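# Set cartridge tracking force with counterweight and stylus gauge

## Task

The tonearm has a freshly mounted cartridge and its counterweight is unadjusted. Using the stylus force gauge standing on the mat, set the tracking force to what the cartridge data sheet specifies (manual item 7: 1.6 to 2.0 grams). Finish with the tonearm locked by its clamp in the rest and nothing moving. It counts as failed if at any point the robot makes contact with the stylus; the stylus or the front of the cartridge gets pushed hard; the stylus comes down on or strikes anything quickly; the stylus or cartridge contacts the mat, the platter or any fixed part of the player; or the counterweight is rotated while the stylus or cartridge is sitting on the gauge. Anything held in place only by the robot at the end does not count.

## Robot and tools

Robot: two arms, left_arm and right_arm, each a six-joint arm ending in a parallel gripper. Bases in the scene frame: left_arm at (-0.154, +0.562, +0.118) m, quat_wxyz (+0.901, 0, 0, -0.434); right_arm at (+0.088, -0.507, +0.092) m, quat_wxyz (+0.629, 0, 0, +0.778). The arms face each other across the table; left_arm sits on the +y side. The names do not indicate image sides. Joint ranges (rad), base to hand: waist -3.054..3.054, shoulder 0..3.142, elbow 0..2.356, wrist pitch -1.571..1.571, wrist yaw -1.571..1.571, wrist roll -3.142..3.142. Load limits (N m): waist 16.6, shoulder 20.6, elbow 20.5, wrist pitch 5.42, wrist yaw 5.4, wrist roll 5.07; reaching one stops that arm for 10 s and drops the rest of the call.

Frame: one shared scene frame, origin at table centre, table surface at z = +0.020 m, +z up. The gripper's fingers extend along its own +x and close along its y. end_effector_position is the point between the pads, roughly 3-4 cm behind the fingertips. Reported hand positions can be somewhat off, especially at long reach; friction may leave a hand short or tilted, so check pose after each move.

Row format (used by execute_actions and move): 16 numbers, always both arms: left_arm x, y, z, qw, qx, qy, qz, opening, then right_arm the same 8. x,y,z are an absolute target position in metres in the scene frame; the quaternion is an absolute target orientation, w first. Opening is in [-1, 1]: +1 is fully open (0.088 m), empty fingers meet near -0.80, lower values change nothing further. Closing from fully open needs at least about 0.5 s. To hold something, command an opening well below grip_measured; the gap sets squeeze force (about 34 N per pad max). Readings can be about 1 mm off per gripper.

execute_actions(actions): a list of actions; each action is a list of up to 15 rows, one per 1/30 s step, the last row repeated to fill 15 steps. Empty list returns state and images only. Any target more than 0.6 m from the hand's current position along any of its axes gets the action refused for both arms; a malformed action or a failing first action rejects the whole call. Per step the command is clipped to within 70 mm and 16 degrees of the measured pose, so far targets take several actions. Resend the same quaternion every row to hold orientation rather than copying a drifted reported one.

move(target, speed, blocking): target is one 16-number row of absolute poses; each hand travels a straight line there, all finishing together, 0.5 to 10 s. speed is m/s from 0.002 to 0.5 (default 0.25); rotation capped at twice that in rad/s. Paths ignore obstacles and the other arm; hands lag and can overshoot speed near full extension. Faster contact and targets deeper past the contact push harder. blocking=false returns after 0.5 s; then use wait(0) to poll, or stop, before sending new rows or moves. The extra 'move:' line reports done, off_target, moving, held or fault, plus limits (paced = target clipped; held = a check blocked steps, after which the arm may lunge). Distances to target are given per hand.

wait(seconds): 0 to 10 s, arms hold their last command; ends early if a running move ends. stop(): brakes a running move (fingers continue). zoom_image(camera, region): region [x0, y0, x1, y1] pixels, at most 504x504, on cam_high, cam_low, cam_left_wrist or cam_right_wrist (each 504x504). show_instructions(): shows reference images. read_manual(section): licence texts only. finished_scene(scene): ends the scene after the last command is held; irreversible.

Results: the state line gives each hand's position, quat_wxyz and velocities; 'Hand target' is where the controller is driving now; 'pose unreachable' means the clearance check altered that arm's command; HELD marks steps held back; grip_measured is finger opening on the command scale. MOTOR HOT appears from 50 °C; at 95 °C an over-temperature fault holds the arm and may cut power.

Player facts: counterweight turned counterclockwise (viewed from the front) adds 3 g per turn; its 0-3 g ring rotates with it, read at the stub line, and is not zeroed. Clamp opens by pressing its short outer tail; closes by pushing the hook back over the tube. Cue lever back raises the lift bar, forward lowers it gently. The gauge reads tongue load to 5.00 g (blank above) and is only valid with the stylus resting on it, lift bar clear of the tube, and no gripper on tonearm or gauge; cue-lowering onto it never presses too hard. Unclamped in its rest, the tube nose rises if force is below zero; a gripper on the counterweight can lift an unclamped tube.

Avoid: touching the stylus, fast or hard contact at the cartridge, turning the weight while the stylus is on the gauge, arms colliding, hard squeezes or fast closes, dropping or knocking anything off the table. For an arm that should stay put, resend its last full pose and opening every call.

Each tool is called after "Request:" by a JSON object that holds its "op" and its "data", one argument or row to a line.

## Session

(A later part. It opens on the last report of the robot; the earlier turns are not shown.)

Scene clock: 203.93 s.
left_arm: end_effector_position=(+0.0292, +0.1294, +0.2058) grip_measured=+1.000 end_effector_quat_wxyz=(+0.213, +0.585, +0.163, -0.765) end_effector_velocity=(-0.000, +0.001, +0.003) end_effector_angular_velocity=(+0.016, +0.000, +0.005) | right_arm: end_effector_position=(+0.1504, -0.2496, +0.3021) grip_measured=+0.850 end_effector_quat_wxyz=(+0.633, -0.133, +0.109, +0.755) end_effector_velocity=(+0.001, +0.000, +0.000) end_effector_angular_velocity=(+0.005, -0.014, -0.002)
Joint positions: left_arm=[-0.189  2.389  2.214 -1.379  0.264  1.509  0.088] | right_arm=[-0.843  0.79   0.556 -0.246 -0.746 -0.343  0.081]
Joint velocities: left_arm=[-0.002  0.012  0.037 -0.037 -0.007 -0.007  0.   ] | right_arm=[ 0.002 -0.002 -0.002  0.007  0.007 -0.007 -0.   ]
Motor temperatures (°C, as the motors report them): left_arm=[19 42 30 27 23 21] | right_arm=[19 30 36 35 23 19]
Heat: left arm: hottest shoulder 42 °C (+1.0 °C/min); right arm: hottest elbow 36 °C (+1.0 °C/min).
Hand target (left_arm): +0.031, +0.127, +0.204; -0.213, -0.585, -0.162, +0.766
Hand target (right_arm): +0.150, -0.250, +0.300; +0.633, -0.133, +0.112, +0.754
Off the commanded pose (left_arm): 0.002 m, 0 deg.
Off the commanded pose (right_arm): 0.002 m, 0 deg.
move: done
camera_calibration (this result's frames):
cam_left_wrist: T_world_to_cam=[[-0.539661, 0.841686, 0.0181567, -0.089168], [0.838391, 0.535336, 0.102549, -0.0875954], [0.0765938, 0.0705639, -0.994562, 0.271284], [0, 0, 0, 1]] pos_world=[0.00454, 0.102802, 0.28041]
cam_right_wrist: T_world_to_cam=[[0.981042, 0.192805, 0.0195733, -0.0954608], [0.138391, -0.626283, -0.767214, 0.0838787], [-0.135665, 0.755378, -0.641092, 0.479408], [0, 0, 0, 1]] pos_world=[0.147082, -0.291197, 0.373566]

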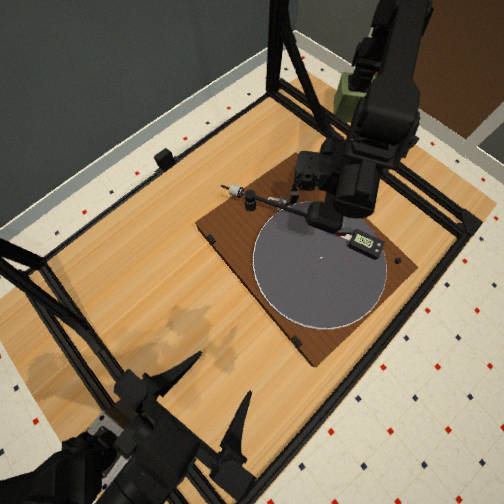

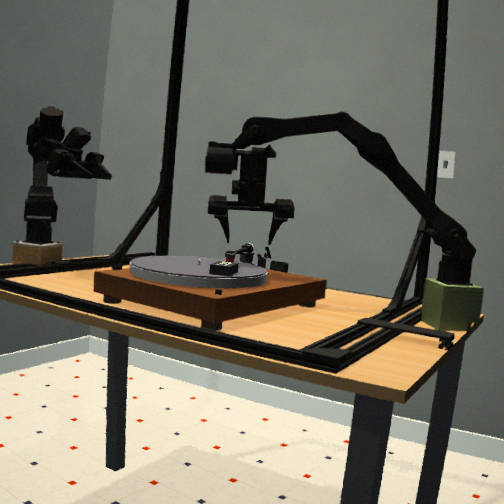

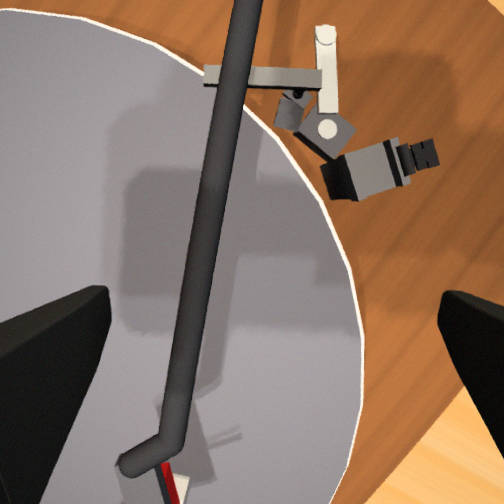

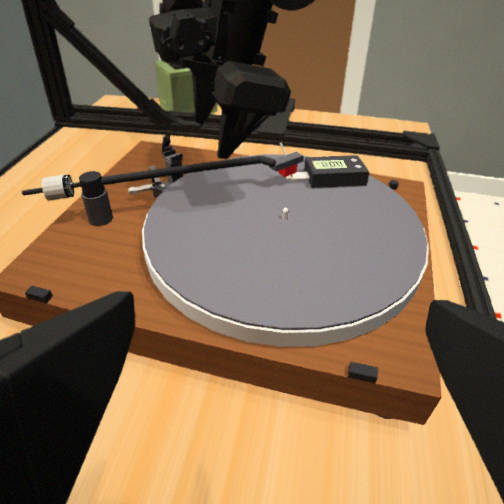

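Request:
{"op": "move", "data": {
  "target": [0.031,0.128,0.163,0.212,0.587,0.163,-0.764,0.8,0.15,-0.25,0.3,0.633,-0.133,0.112,0.754,0.85],
  "speed": 0.03
}}

Request:
{"op": "execute_actions", "data": {
  "actions": [
    [[0.031,0.128,0.163,0.212,0.587,0.163,-0.764,0.4,0.15,-0.25,0.3,0.633,-0.133,0.112,0.754,0.85]],
    [[0.031,0.128,0.163,0.212,0.587,0.163,-0.764,0.1,0.15,-0.25,0.3,0.633,-0.133,0.112,0.754,0.85]],
    [[0.031,0.128,0.163,0.212,0.587,0.163,-0.764,-0.2,0.15,-0.25,0.3,0.633,-0.133,0.112,0.754,0.85]],
    [[0.031,0.128,0.163,0.212,0.587,0.163,-0.764,-0.45,0.15,-0.25,0.3,0.633,-0.133,0.112,0.754,0.85]],
    [[0.031,0.128,0.163,0.212,0.587,0.163,-0.764,-0.67,0.15,-0.25,0.3,0.633,-0.133,0.112,0.754,0.85]]
  ]
}}

Request:
{"op": "move", "data": {
  "target": [0.031,0.128,0.19,0.212,0.587,0.163,-0.764,-0.67,0.15,-0.25,0.3,0.633,-0.133,0.112,0.754,0.85],
  "speed": 0.015
}}

Scene clock: 213.63 s.
left_arm: end_effector_position=(+0.0310, +0.1258, +0.1710) grip_measured=+0.800 end_effector_quat_wxyz=(+0.218, +0.587, +0.156, -0.764) end_effector_velocity=(-0.002, +0.003, -0.001) end_effector_angular_velocity=(+0.016, +0.000, +0.005) | right_arm: end_effector_position=(+0.1504, -0.2497, +0.3020) grip_measured=+0.850 end_effector_quat_wxyz=(+0.633, -0.133, +0.110, +0.755) end_effector_velocity=(-0.001, -0.001, -0.002) end_effector_angular_velocity=(-0.007, +0.003, +0.007)
Joint positions: left_arm=[-0.189  2.392  2.081 -1.226  0.264  1.511  0.078] | right_arm=[-0.843  0.79   0.556 -0.246 -0.746 -0.343  0.081]
Joint velocities: left_arm=[-0.002 -0.002 -0.007 -0.007 -0.007 -0.007  0.   ] | right_arm=[-0.002  0.002 -0.002 -0.007 -0.007 -0.007 -0.   ]
Motor temperatures (°C, as the motors report them): left_arm=[19 42 30 26 23 21] | right_arm=[19 30 36 35 23 19]
Heat: left arm: hottest shoulder 42 °C (+1.0 °C/min); right arm: hottest elbow 36 °C (+1.0 °C/min).
Hand target (left_arm): +0.031, +0.128, +0.163; -0.212, -0.587, -0.163, +0.764
Hand target (right_arm): +0.150, -0.250, +0.300; +0.633, -0.133, +0.112, +0.754
Off the commanded pose (left_arm): 0.008 m, 1 deg.
Off the commanded pose (right_arm): 0.002 m, 0 deg.
move: done
camera_calibration (this result's frames):
cam_left_wrist: T_world_to_cam=[[-0.538498, 0.842626, 0.00103393, -0.0817603], [0.838362, 0.535649, 0.101145, -0.0834864], [0.0846734, 0.0553331, -0.994871, 0.238473], [0, 0, 0, 1]] pos_world=[0.0057717, 0.100417, 0.245779]
cam_right_wrist: T_world_to_cam=[[0.981046, 0.192811, 0.019293, -0.0953496], [0.138218, -0.626519, -0.767053, 0.0836637], [-0.135809, 0.755181, -0.641294, 0.479357], [0, 0, 0, 1]] pos_world=[0.14708, -0.2912, 0.373423]

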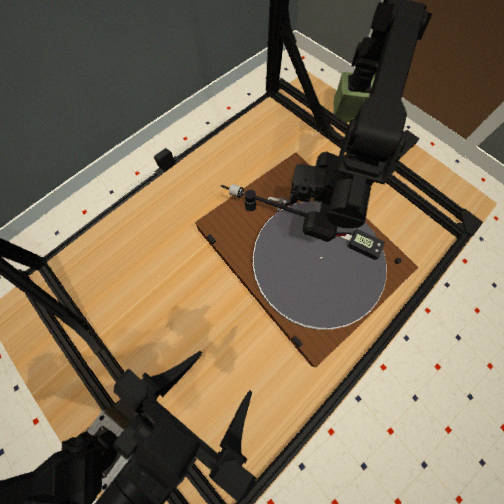

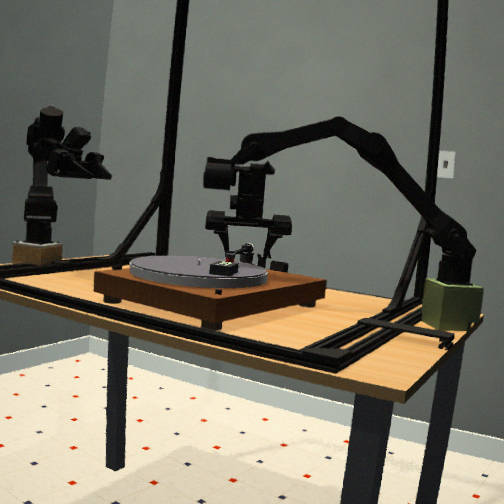

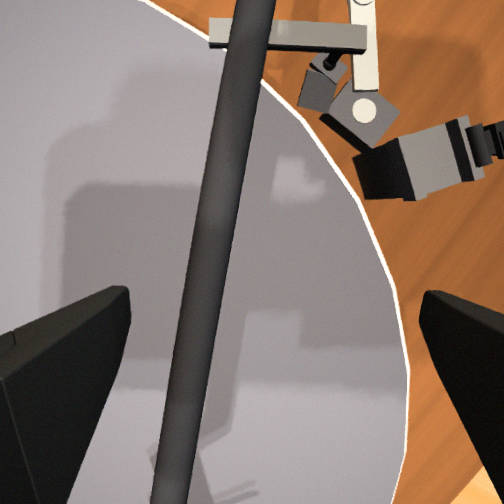

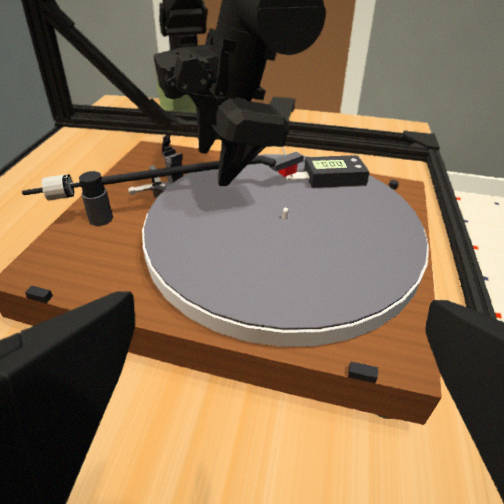

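Scene clock: 216.13 s.
left_arm: end_effector_position=(+0.0315, +0.1256, +0.1703) grip_measured=-0.599 end_effector_quat_wxyz=(+0.218, +0.588, +0.155, -0.764) end_effector_velocity=(+0.002, +0.000, -0.000) end_effector_angular_velocity=(+0.002, -0.024, -0.009) | right_arm: end_effector_position=(+0.1504, -0.2497, +0.3020) grip_measured=+0.850 end_effector_quat_wxyz=(+0.633, -0.133, +0.110, +0.755) end_effector_velocity=(-0.001, -0.001, -0.003) end_effector_angular_velocity=(-0.007, +0.003, +0.007)
Joint positions: left_arm=[-0.189  2.393  2.081 -1.224  0.263  1.512  0.01 ] | right_arm=[-0.843  0.79   0.556 -0.246 -0.746 -0.343  0.081]
Joint velocities: left_arm=[-0.002 -0.002 -0.002  0.007 -0.022  0.007 -0.   ] | right_arm=[-0.002 -0.002 -0.007 -0.007 -0.007 -0.007  0.   ]
Motor temperatures (°C, as the motors report them): left_arm=[19 43 30 26 23 21] | right_arm=[19 30 36 36 23 19]
Heat: left arm: hottest shoulder 43 °C (+2.0 °C/min); right arm: hottest elbow 36 °C (+1.0 °C/min).
Hand target (left_arm): +0.031, +0.128, +0.163; -0.212, -0.587, -0.163, +0.764
Hand target (right_arm): +0.150, -0.250, +0.300; +0.633, -0.133, +0.112, +0.754
Off the commanded pose (left_arm): 0.008 m, 1 deg.
Off the commanded pose (right_arm): 0.002 m, 0 deg.
Step readings (end_effector_position; steps 1 to 15: 1st action; 16 to 30: 2nd action; 31 to 45: 3rd action; 46 to 60: 4th action; 61 to 75: 5th action):
0: left_arm (+0.0310, +0.1258, +0.1710) | right_arm (+0.1504, -0.2497, +0.3020)
1: left_arm (+0.0310, +0.1258, +0.1709) | right_arm (+0.1504, -0.2497, +0.3020)
2: left_arm (+0.0310, +0.1258, +0.1709) | right_arm (+0.1504, -0.2497, +0.3020)
4: left_arm (+0.0310, +0.1258, +0.1709) | right_arm (+0.1504, -0.2497, +0.3020)
8: left_arm (+0.0311, +0.1258, +0.1707) | right_arm (+0.1504, -0.2497, +0.3020)
15: left_arm (+0.0312, +0.1258, +0.1707) | right_arm (+0.1504, -0.2497, +0.3020)
16: left_arm (+0.0312, +0.1258, +0.1707) | right_arm (+0.1504, -0.2497, +0.3020)
17: left_arm (+0.0313, +0.1258, +0.1707) | right_arm (+0.1504, -0.2497, +0.3020)
19: left_arm (+0.0313, +0.1257, +0.1705) | right_arm (+0.1504, -0.2497, +0.3020)
23: left_arm (+0.0314, +0.1257, +0.1705) | right_arm (+0.1504, -0.2497, +0.3020)
30: left_arm (+0.0314, +0.1257, +0.1705) | right_arm (+0.1504, -0.2497, +0.3020)
31: left_arm (+0.0314, +0.1257, +0.1705) | right_arm (+0.1504, -0.2497, +0.3020)
32: left_arm (+0.0314, +0.1257, +0.1705) | right_arm (+0.1504, -0.2497, +0.3020)
34: left_arm (+0.0314, +0.1257, +0.1705) | right_arm (+0.1504, -0.2497, +0.3020)
38: left_arm (+0.0314, +0.1257, +0.1705) | right_arm (+0.1504, -0.2497, +0.3020)
45: left_arm (+0.0314, +0.1257, +0.1705) | right_arm (+0.1504, -0.2497, +0.3020)
46: left_arm (+0.0315, +0.1257, +0.1705) | right_arm (+0.1504, -0.2497, +0.3020)
47: left_arm (+0.0315, +0.1257, +0.1705) | right_arm (+0.1504, -0.2497, +0.3020)
49: left_arm (+0.0315, +0.1256, +0.1705) | right_arm (+0.1504, -0.2497, +0.3020)
53: left_arm (+0.0315, +0.1256, +0.1705) | right_arm (+0.1504, -0.2497, +0.3020)
60: left_arm (+0.0315, +0.1256, +0.1705) | right_arm (+0.1504, -0.2497, +0.3020)
61: left_arm (+0.0315, +0.1256, +0.1705) | right_arm (+0.1504, -0.2497, +0.3020)
62: left_arm (+0.0315, +0.1256, +0.1705) | right_arm (+0.1504, -0.2497, +0.3020)
64: left_arm (+0.0315, +0.1256, +0.1705) | right_arm (+0.1504, -0.2497, +0.3020)
68: left_arm (+0.0315, +0.1256, +0.1705) | right_arm (+0.1504, -0.2497, +0.3020)
75: end_effector_position above
camera_calibration (this result's frames):
cam_left_wrist: T_world_to_cam=[[-0.537922, 0.842995, -0.000122433, -0.0812423], [0.838572, 0.535114, 0.102227, -0.0838584], [0.0862421, 0.0548873, -0.994761, 0.237788], [0, 0, 0, 1]] pos_world=[0.00611193, 0.100309, 0.245105]
cam_right_wrist: T_world_to_cam=[[0.981046, 0.192811, 0.019293, -0.0953496], [0.138218, -0.626519, -0.767053, 0.0836637], [-0.135809, 0.755181, -0.641294, 0.479357], [0, 0, 0, 1]] pos_world=[0.14708, -0.2912, 0.373423]

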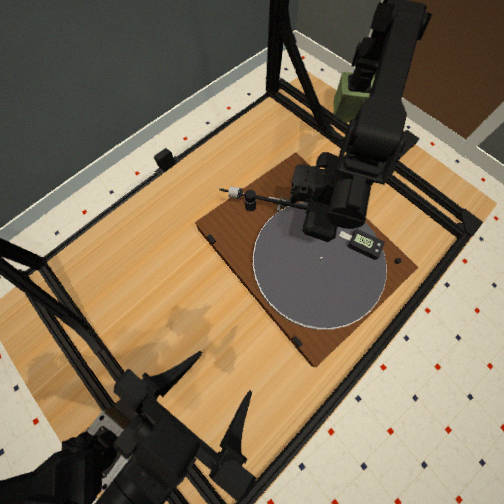

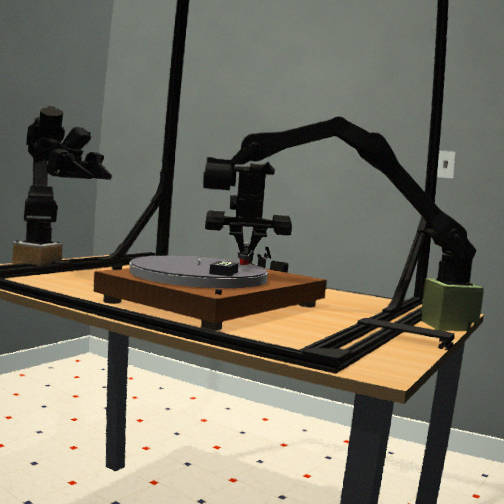

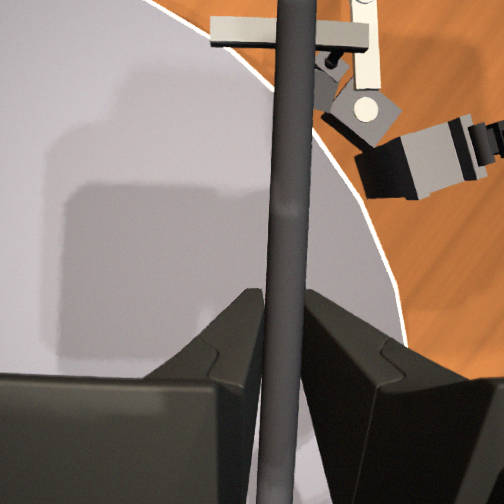

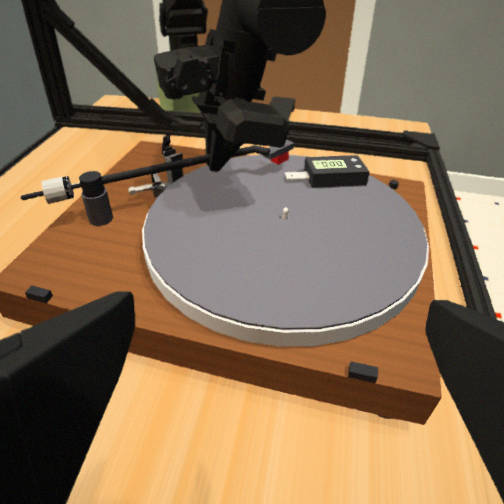

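Scene clock: 217.67 s.
left_arm: end_effector_position=(+0.0275, +0.1298, +0.1838) grip_measured=-0.600 end_effector_quat_wxyz=(+0.206, +0.587, +0.169, -0.765) end_effector_velocity=(+0.000, -0.001, +0.002) end_effector_angular_velocity=(+0.003, -0.007, +0.005) | right_arm: end_effector_position=(+0.1504, -0.2497, +0.3020) grip_measured=+0.850 end_effector_quat_wxyz=(+0.633, -0.133, +0.110, +0.755) end_effector_velocity=(-0.001, -0.001, -0.001) end_effector_angular_velocity=(-0.003, +0.000, +0.007)
Joint positions: left_arm=[-0.194  2.401  2.148 -1.319  0.258  1.509  0.01 ] | right_arm=[-0.843  0.79   0.556 -0.246 -0.746 -0.343  0.081]
Joint velocities: left_arm=[-0.002  0.002  0.012 -0.007 -0.007 -0.007 -0.   ] | right_arm=[-0.002 -0.002 -0.002 -0.007 -0.007 -0.007 -0.   ]
Motor temperatures (°C, as the motors report them): left_arm=[19 43 30 26 23 21] | right_arm=[19 30 36 36 23 19]
Heat: left arm: hottest shoulder 43 °C (+2.0 °C/min); right arm: hottest elbow 36 °C (+1.0 °C/min).
Hand target (left_arm): +0.031, +0.128, +0.190; -0.212, -0.587, -0.163, +0.764
Hand target (right_arm): +0.150, -0.250, +0.300; +0.633, -0.133, +0.112, +0.754
Off the commanded pose (left_arm): 0.007 m, 1 deg.
Off the commanded pose (right_arm): 0.002 m, 0 deg.
move: done
camera_calibration (this result's frames):
cam_left_wrist: T_world_to_cam=[[-0.536081, 0.843462, 0.0344781, -0.093396], [0.840901, 0.529972, 0.109616, -0.084818], [0.0741848, 0.0877558, -0.993376, 0.247129], [0, 0, 0, 1]] pos_world=[0.0029225, 0.10204, 0.25801]
cam_right_wrist: T_world_to_cam=[[0.981046, 0.192811, 0.019293, -0.0953496], [0.138218, -0.626519, -0.767053, 0.0836637], [-0.135809, 0.755181, -0.641294, 0.479357], [0, 0, 0, 1]] pos_world=[0.14708, -0.2912, 0.373423]

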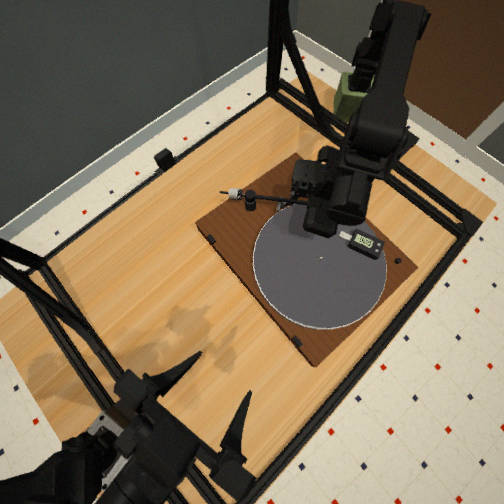

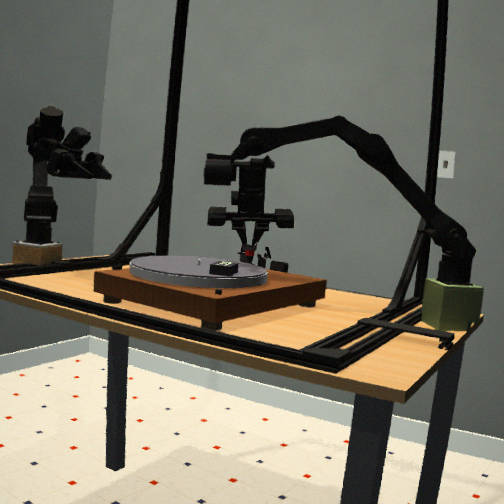

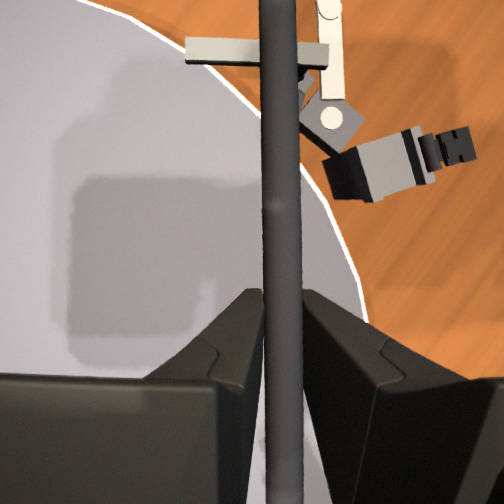

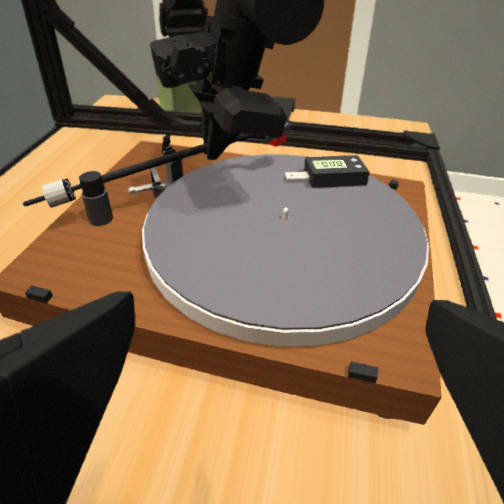

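Request:
{"op": "move", "data": {
  "target": [-0.004,0.168,0.188,0.342,0.55,0.262,-0.716,-0.67,0.15,-0.25,0.3,0.633,-0.133,0.112,0.754,0.85],
  "speed": 0.04
}}

Request:
{"op": "move", "data": {
  "target": [-0.005,0.169,0.157,0.342,0.55,0.262,-0.716,-0.67,0.15,-0.25,0.3,0.633,-0.133,0.112,0.754,0.85],
  "speed": 0.01
}}

Scene clock: 226.90 s.
left_arm: end_effector_position=(-0.0043, +0.1653, +0.1821) grip_measured=-0.601 end_effector_quat_wxyz=(+0.337, +0.547, +0.266, -0.718) end_effector_velocity=(-0.002, +0.000, +0.002) end_effector_angular_velocity=(-0.006, +0.008, +0.018) | right_arm: end_effector_position=(+0.1503, -0.2497, +0.3019) grip_measured=+0.850 end_effector_quat_wxyz=(+0.633, -0.133, +0.110, +0.755) end_effector_velocity=(+0.000, +0.001, +0.003) end_effector_angular_velocity=(+0.021, -0.017, +0.007)
Joint positions: left_arm=[-0.227  2.104  1.645 -1.01   0.242  1.115  0.01 ] | right_arm=[-0.842  0.79   0.556 -0.246 -0.746 -0.343  0.081]
Joint velocities: left_arm=[-0.002 -0.012 -0.012  0.007  0.007 -0.022  0.   ] | right_arm=[-0.002 -0.002 -0.002  0.022 -0.007 -0.007 -0.   ]
Motor temperatures (°C, as the motors report them): left_arm=[19 45 30 26 22 21] | right_arm=[19 30 36 36 23 19]
Heat: left arm: hottest shoulder 45 °C (+4.0 °C/min); right arm: hottest elbow 36 °C (+1.0 °C/min).
Hand target (left_arm): -0.004, +0.168, +0.188; -0.342, -0.550, -0.262, +0.715
Hand target (right_arm): +0.150, -0.250, +0.300; +0.633, -0.133, +0.112, +0.754
Off the commanded pose (left_arm): 0.007 m, 1 deg.
Off the commanded pose (right_arm): 0.002 m, 0 deg.
move: done
camera_calibration (this result's frames):
cam_left_wrist: T_world_to_cam=[[-0.791573, 0.610266, 0.0314308, -0.102315], [0.609804, 0.785565, 0.105007, -0.119128], [0.039391, 0.102287, -0.993975, 0.242169], [0, 0, 0, 1]] pos_world=[-0.0178839, 0.131251, 0.256435]
cam_right_wrist: T_world_to_cam=[[0.981067, 0.19273, 0.019054, -0.0952087], [0.138003, -0.626658, -0.766978, 0.0835628], [-0.135879, 0.755086, -0.641391, 0.479328], [0, 0, 0, 1]] pos_world=[0.147005, -0.291219, 0.373342]

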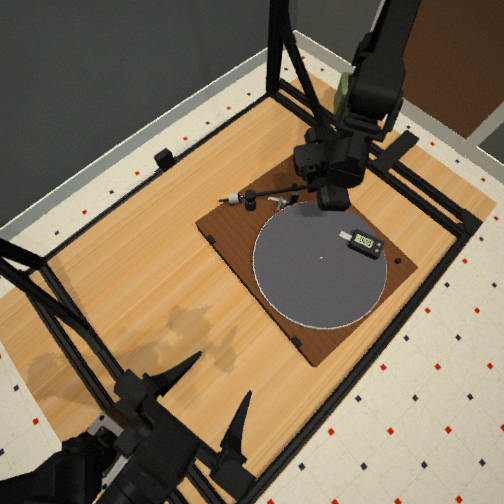

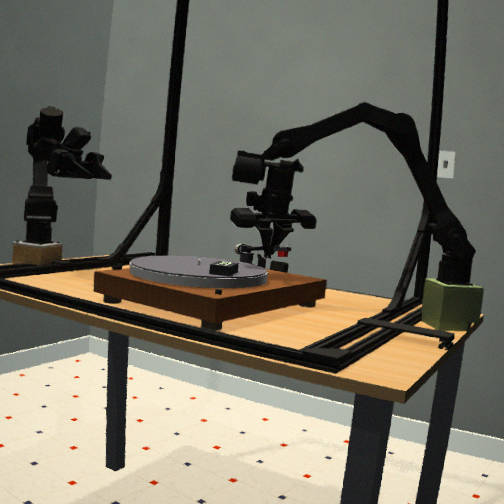

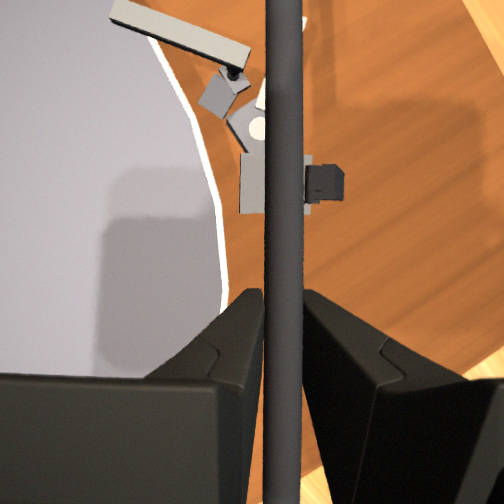

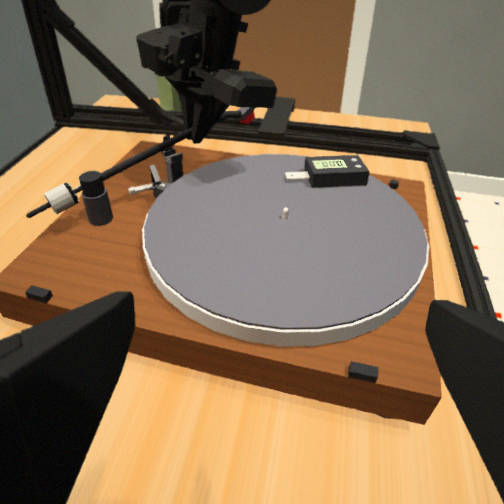

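Scene clock: 229.67 s.
left_arm: end_effector_position=(-0.0024, +0.1658, +0.1622) grip_measured=-0.599 end_effector_quat_wxyz=(+0.347, +0.547, +0.256, -0.718) end_effector_velocity=(-0.001, +0.002, -0.002) end_effector_angular_velocity=(+0.007, -0.004, +0.006) | right_arm: end_effector_position=(+0.1503, -0.2497, +0.3019) grip_measured=+0.850 end_effector_quat_wxyz=(+0.633, -0.133, +0.110, +0.755) end_effector_velocity=(-0.001, -0.000, -0.000) end_effector_angular_velocity=(-0.003, +0.000, +0.007)
Joint positions: left_arm=[-0.223  2.103  1.56  -0.898  0.242  1.116  0.01 ] | right_arm=[-0.842  0.79   0.556 -0.246 -0.746 -0.343  0.081]
Joint velocities: left_arm=[-0.002 -0.002 -0.012  0.007 -0.007 -0.007 -0.   ] | right_arm=[-0.002  0.002  0.002 -0.007 -0.007 -0.007 -0.   ]
Motor temperatures (°C, as the motors report them): left_arm=[19 44 30 26 22 21] | right_arm=[19 30 36 36 23 19]
Heat: left arm: hottest shoulder 44 °C (+3.0 °C/min); right arm: hottest elbow 36 °C (+1.0 °C/min).
Hand target (left_arm): -0.005, +0.169, +0.157; -0.342, -0.550, -0.262, +0.716
Hand target (right_arm): +0.150, -0.250, +0.300; +0.633, -0.133, +0.112, +0.754
Off the commanded pose (left_arm): 0.007 m, 1 deg.
Off the commanded pose (right_arm): 0.002 m, 0 deg.
move: done
camera_calibration (this result's frames):
cam_left_wrist: T_world_to_cam=[[-0.794141, 0.607692, 0.00705633, -0.0961337], [0.6056, 0.790328, 0.0928999, -0.117447], [0.0508778, 0.078049, -0.99565, 0.22666], [0, 0, 0, 1]] pos_world=[-0.01675, 0.133551, 0.237263]
cam_right_wrist: T_world_to_cam=[[0.981067, 0.19273, 0.019054, -0.0952087], [0.138003, -0.626658, -0.766978, 0.0835628], [-0.135879, 0.755086, -0.641391, 0.479328], [0, 0, 0, 1]] pos_world=[0.147005, -0.291219, 0.373342]

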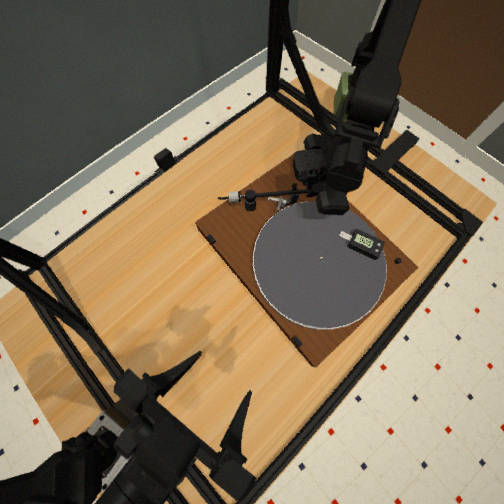

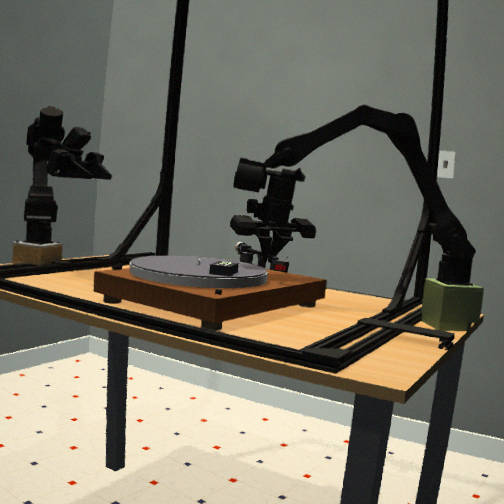

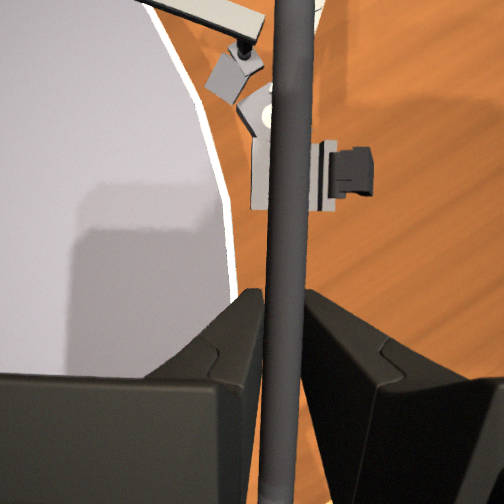

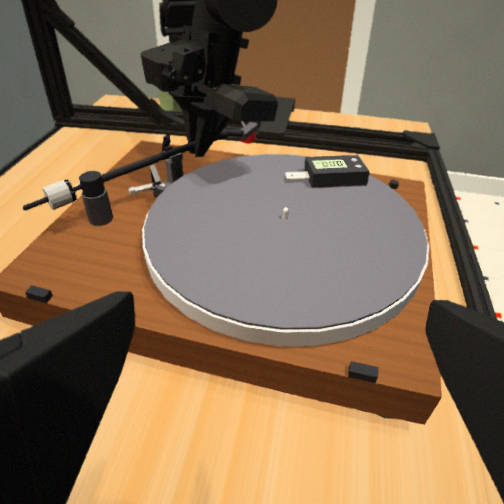

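Request:
{"op": "move", "data": {
  "target": [-0.005,0.169,0.16,0.342,0.55,0.262,-0.716,-0.2,0.15,-0.25,0.3,0.633,-0.133,0.112,0.754,0.85],
  "speed": 0.01
}}

Request:
{"op": "move", "data": {
  "target": [-0.008,0.171,0.2,0.342,0.55,0.262,-0.716,-0.2,0.05,-0.22,0.27,0.707,0,0,0.707,0],
  "speed": 0.08
}}

Request:
{"op": "move", "data": {
  "target": [-0.032,0.143,0.19,0.342,0.55,0.262,-0.716,-0.2,-0.12,-0.12,0.2,0.82,0,0,0.574,0],
  "speed": 0.1
}}

Request:
{"op": "move", "data": {
  "target": [-0.006,0.122,0.188,0.342,0.55,0.262,-0.716,-0.2,-0.175,-0.04,0.15,0.906,0,0,0.423,0],
  "speed": 0.06
}}

Scene clock: 237.57 s.
left_arm: end_effector_position=(-0.0042, +0.1677, +0.1608) grip_measured=-0.200 end_effector_quat_wxyz=(+0.343, +0.548, +0.260, -0.717) end_effector_velocity=(+0.001, +0.003, -0.001) end_effector_angular_velocity=(+0.015, -0.018, -0.007) | right_arm: end_effector_position=(+0.1503, -0.2497, +0.3017) grip_measured=+0.850 end_effector_quat_wxyz=(+0.633, -0.133, +0.110, +0.755) end_effector_velocity=(-0.001, -0.001, +0.001) end_effector_angular_velocity=(+0.001, -0.003, +0.007)
Joint positions: left_arm=[-0.225  2.104  1.556 -0.904  0.241  1.115  0.029] | right_arm=[-0.842  0.79   0.555 -0.246 -0.746 -0.343  0.081]
Joint velocities: left_arm=[-0.002 -0.002 -0.002 -0.007 -0.022  0.007 -0.   ] | right_arm=[-0.002 -0.002  0.002 -0.007 -0.007 -0.007 -0.   ]
Motor temperatures (°C, as the motors report them): left_arm=[19 44 29 26 22 21] | right_arm=[19 30 37 36 23 19]
Heat: left arm: hottest shoulder 44 °C (+3.0 °C/min); right arm: hottest elbow 37 °C (+1.0 °C/min).
Hand target (left_arm): -0.005, +0.169, +0.160; -0.342, -0.550, -0.262, +0.716
Hand target (right_arm): +0.150, -0.250, +0.300; +0.633, -0.133, +0.112, +0.754
Off the commanded pose (left_arm): 0.002 m, 0 deg.
Off the commanded pose (right_arm): 0.002 m, 0 deg.
move: done
camera_calibration (this result's frames):
cam_left_wrist: T_world_to_cam=[[-0.793499, 0.608373, 0.0155325, -0.100109], [0.606692, 0.788787, 0.0986878, -0.118414], [0.0477872, 0.0877321, -0.994997, 0.223396], [0, 0, 0, 1]] pos_world=[-0.0182712, 0.134708, 0.235519]
cam_right_wrist: T_world_to_cam=[[0.981071, 0.192736, 0.0187738, -0.0950977], [0.13783, -0.626895, -0.766816, 0.0833477], [-0.136023, 0.754888, -0.641593, 0.479278], [0, 0, 0, 1]] pos_world=[0.147003, -0.291222, 0.373199]

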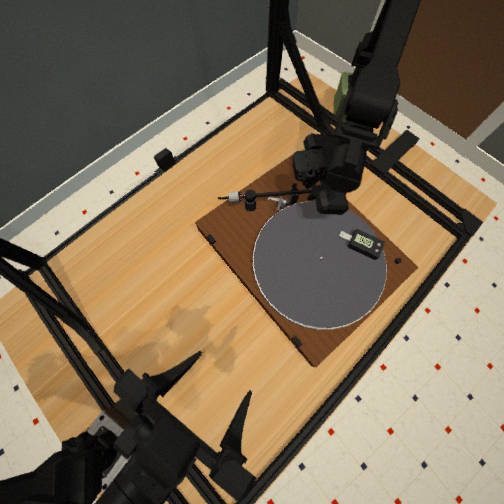

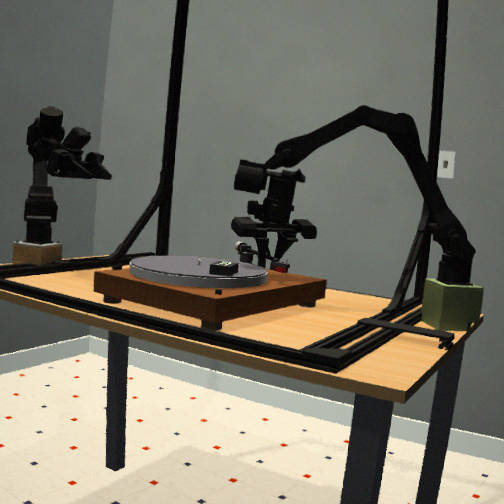

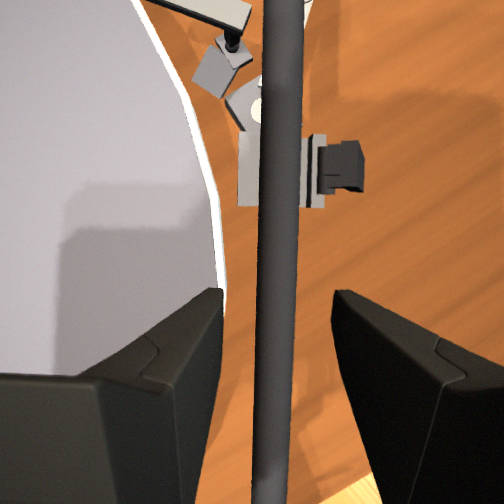

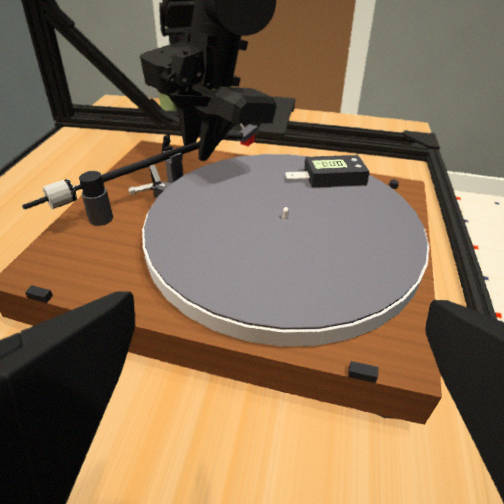

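Scene clock: 240.40 s.
left_arm: end_effector_position=(-0.0093, +0.1745, +0.1892) grip_measured=-0.200 end_effector_quat_wxyz=(+0.332, +0.548, +0.274, -0.717) end_effector_velocity=(-0.000, +0.006, -0.000) end_effector_angular_velocity=(+0.027, +0.007, +0.024) | right_arm: end_effector_position=(+0.0496, -0.2197, +0.2763) grip_measured=+0.000 end_effector_quat_wxyz=(+0.707, +0.006, -0.004, +0.707) end_effector_velocity=(-0.000, +0.000, -0.001) end_effector_angular_velocity=(+0.007, -0.005, -0.010)
Joint positions: left_arm=[-0.23   2.071  1.625 -1.04   0.24   1.111  0.029] | right_arm=[ 0.064  0.919  0.128  0.805  0.276 -0.002  0.039]
Joint velocities: left_arm=[ 0.002 -0.002 -0.002 -0.022 -0.007 -0.022  0.   ] | right_arm=[ 0.012  0.022 -0.007  0.037  0.022 -0.007  0.   ]
Motor temperatures (°C, as the motors report them): left_arm=[19 44 30 26 22 21] | right_arm=[19 30 36 36 23 19]
Heat: left arm: hottest shoulder 44 °C (+3.0 °C/min); right arm: hottest elbow 36 °C (+0.0 °C/min).
Hand target (left_arm): -0.008, +0.171, +0.200; -0.342, -0.550, -0.262, +0.716
Hand target (right_arm): +0.049, -0.221, +0.270; +0.708, +0.000, -0.000, +0.707
Off the commanded pose (left_arm): 0.011 m, 2 deg.
Off the commanded pose (right_arm): 0.006 m, 1 deg.
move: off_target (left_arm)
camera_calibration (this result's frames):
cam_left_wrist: T_world_to_cam=[[-0.792806, 0.607709, 0.0463373, -0.114514], [0.608552, 0.785139, 0.114984, -0.125879], [0.0334958, 0.119359, -0.992286, 0.245163], [0, 0, 0, 1]] pos_world=[-0.0223954, 0.139161, 0.263052]
cam_right_wrist: T_world_to_cam=[[0.999738, 0.0115026, 0.0198122, -0.042701], [0.0224958, -0.329365, -0.943935, 0.216608], [-0.00433227, 0.944133, -0.329537, 0.37542], [0, 0, 0, 1]] pos_world=[0.0394434, -0.282612, 0.329025]

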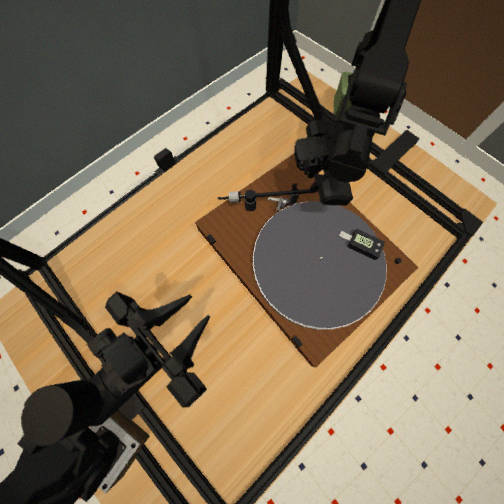

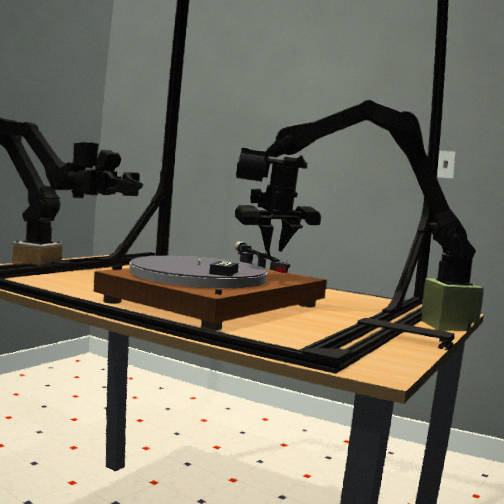

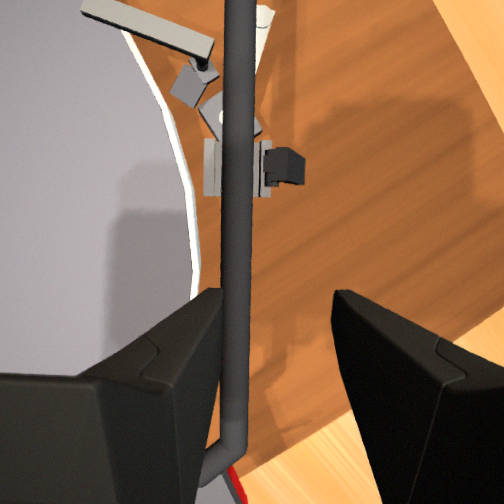

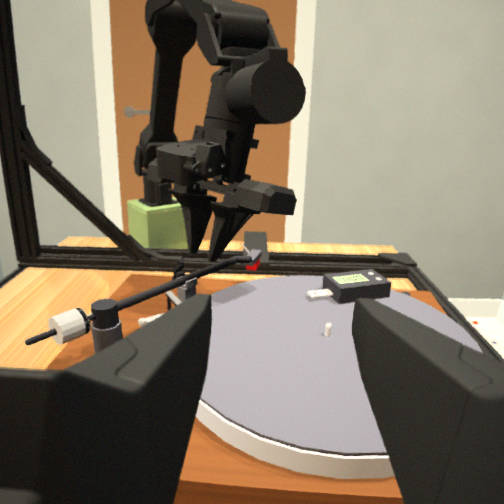

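Scene clock: 242.93 s.
left_arm: end_effector_position=(-0.0335, +0.1471, +0.1900) grip_measured=-0.200 end_effector_quat_wxyz=(+0.339, +0.548, +0.264, -0.717) end_effector_velocity=(-0.001, +0.002, -0.000) end_effector_angular_velocity=(+0.011, -0.003, +0.006) | right_arm: end_effector_position=(-0.1183, -0.1217, +0.2037) grip_measured=+0.000 end_effector_quat_wxyz=(+0.819, +0.003, +0.000, +0.574) end_effector_velocity=(+0.000, +0.002, -0.001) end_effector_angular_velocity=(-0.004, -0.009, -0.010)
Joint positions: left_arm=[-0.312  2.108  1.683 -1.018  0.229  1.027  0.029] | right_arm=[ 0.601  2.126  0.848  1.286  1.16  -0.002  0.039]
Joint velocities: left_arm=[-0.002 -0.002 -0.002 -0.007 -0.007 -0.007 -0.   ] | right_arm=[-0.002  0.007  0.012 -0.007  0.007 -0.007 -0.   ]
Motor temperatures (°C, as the motors report them): left_arm=[19 44 30 26 22 21] | right_arm=[19 30 36 36 23 19]
Heat: left arm: hottest shoulder 44 °C (+2.0 °C/min); right arm: hottest elbow 36 °C (+0.0 °C/min).
Hand target (left_arm): -0.032, +0.143, +0.190; -0.342, -0.550, -0.262, +0.716
Hand target (right_arm): -0.120, -0.121, +0.199; +0.819, -0.000, +0.000, +0.574
Off the commanded pose (left_arm): 0.004 m, 0 deg.
Off the commanded pose (right_arm): 0.004 m, 0 deg.
move: done
camera_calibration (this result's frames):
cam_left_wrist: T_world_to_cam=[[-0.792924, 0.608794, 0.0253387, -0.113222], [0.607707, 0.787116, 0.105545, -0.0882737], [0.0443107, 0.0990878, -0.994092, 0.253728], [0, 0, 0, 1]] pos_world=[-0.0473749, 0.113269, 0.264414]
cam_right_wrist: T_world_to_cam=[[0.944161, -0.329112, 0.0156499, 0.0782915], [-0.0977984, -0.32529, -0.940543, 0.169663], [0.314635, 0.886494, -0.339313, 0.290925], [0, 0, 0, 1]] pos_world=[-0.148862, -0.176947, 0.257065]

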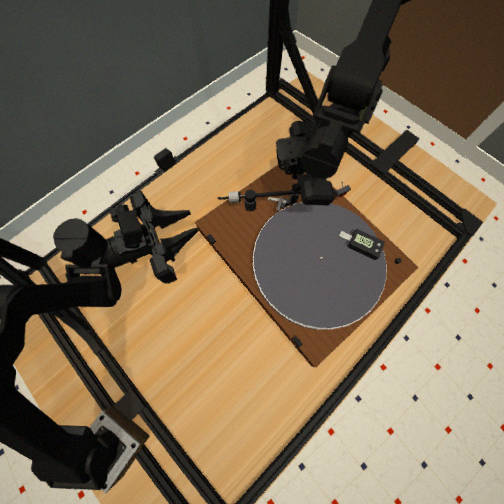

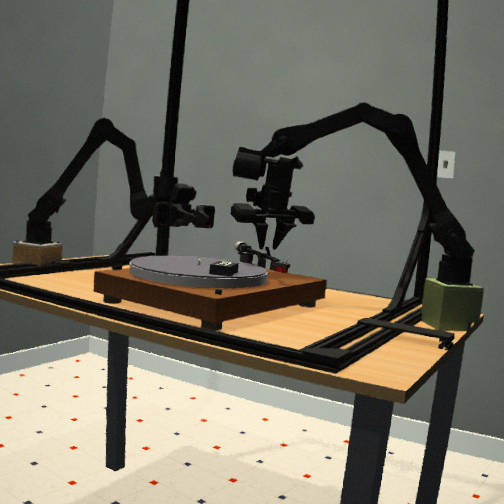

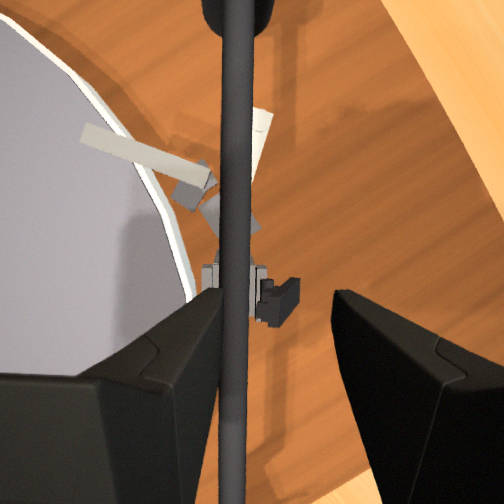

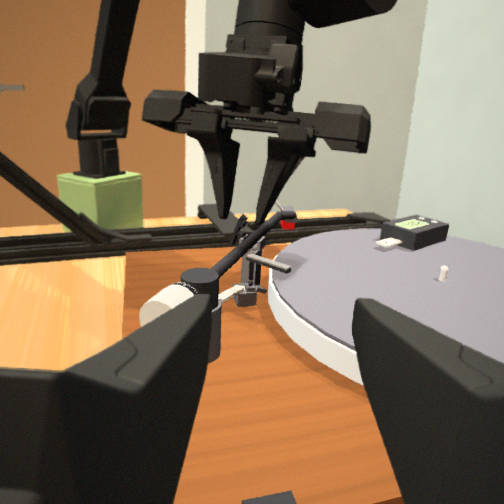

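Scene clock: 246.20 s.
left_arm: end_effector_position=(-0.0086, +0.1242, +0.1888) grip_measured=-0.200 end_effector_quat_wxyz=(+0.341, +0.549, +0.263, -0.717) end_effector_velocity=(-0.000, +0.001, +0.001) end_effector_angular_velocity=(+0.004, -0.007, -0.009) | right_arm: end_effector_position=(-0.1764, -0.0417, +0.1569) grip_measured=+0.000 end_effector_quat_wxyz=(+0.904, +0.005, +0.002, +0.427) end_effector_velocity=(-0.001, +0.003, +0.003) end_effector_angular_velocity=(-0.014, -0.014, -0.010)
Joint positions: left_arm=[-0.278  2.234  1.879 -1.091  0.232  1.061  0.029] | right_arm=[ 0.59   2.62   1.635  0.997  1.49  -0.002  0.039]
Joint velocities: left_arm=[-0.002 -0.002  0.002 -0.007 -0.007  0.007  0.   ] | right_arm=[-0.002 -0.002  0.022 -0.051  0.007  0.007 -0.   ]
Motor temperatures (°C, as the motors report them): left_arm=[19 44 30 26 22 21] | right_arm=[19 31 36 36 23 19]
Heat: left arm: hottest shoulder 44 °C (+2.0 °C/min); right arm: hottest elbow 36 °C (+0.0 °C/min).
Hand target (left_arm): -0.006, +0.122, +0.188; -0.342, -0.550, -0.262, +0.716
Hand target (right_arm): -0.175, -0.041, +0.149; +0.906, -0.000, +0.000, +0.423
Off the commanded pose (left_arm): 0.004 m, 0 deg.
Off the commanded pose (right_arm): 0.007 m, 1 deg.
move: done
camera_calibration (this result's frames):
cam_left_wrist: T_world_to_cam=[[-0.793684, 0.607975, 0.0208129, -0.0785783], [0.606519, 0.788219, 0.104141, -0.0851416], [0.0469101, 0.0952786, -0.994345, 0.254271], [0, 0, 0, 1]] pos_world=[-0.0226542, 0.0906572, 0.263336]
cam_right_wrist: T_world_to_cam=[[0.779305, -0.626539, 0.0115045, 0.119355], [-0.205645, -0.273042, -0.939765, 0.12907], [0.591941, 0.729998, -0.341627, 0.265219], [0, 0, 0, 1]] pos_world=[-0.223465, -0.0835877, 0.210529]

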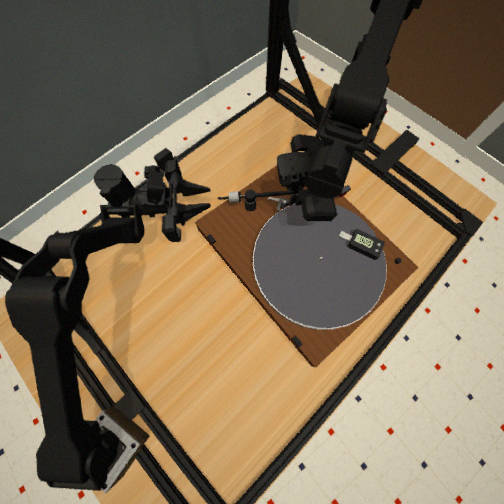

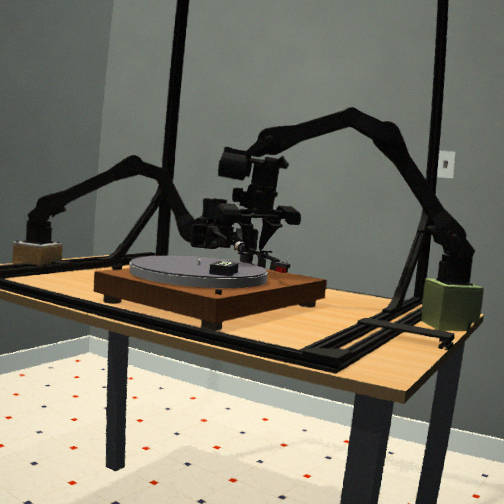

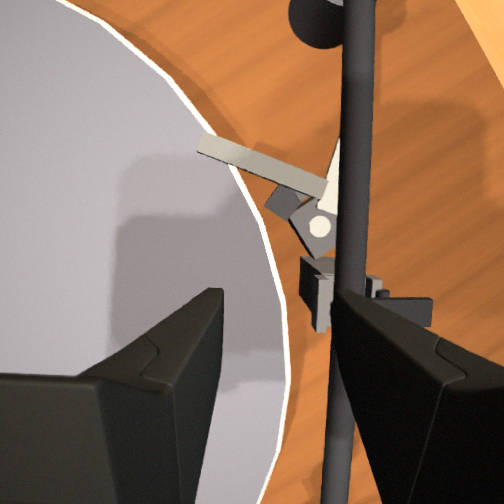

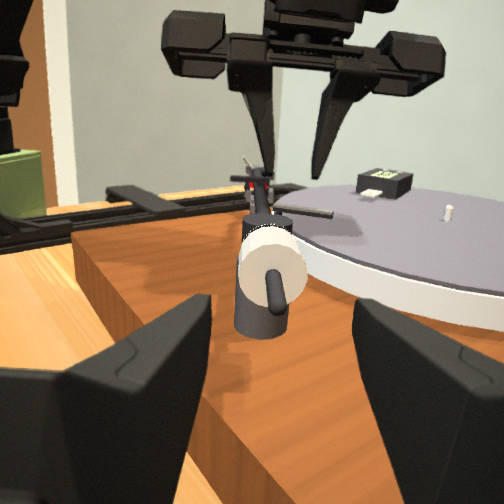

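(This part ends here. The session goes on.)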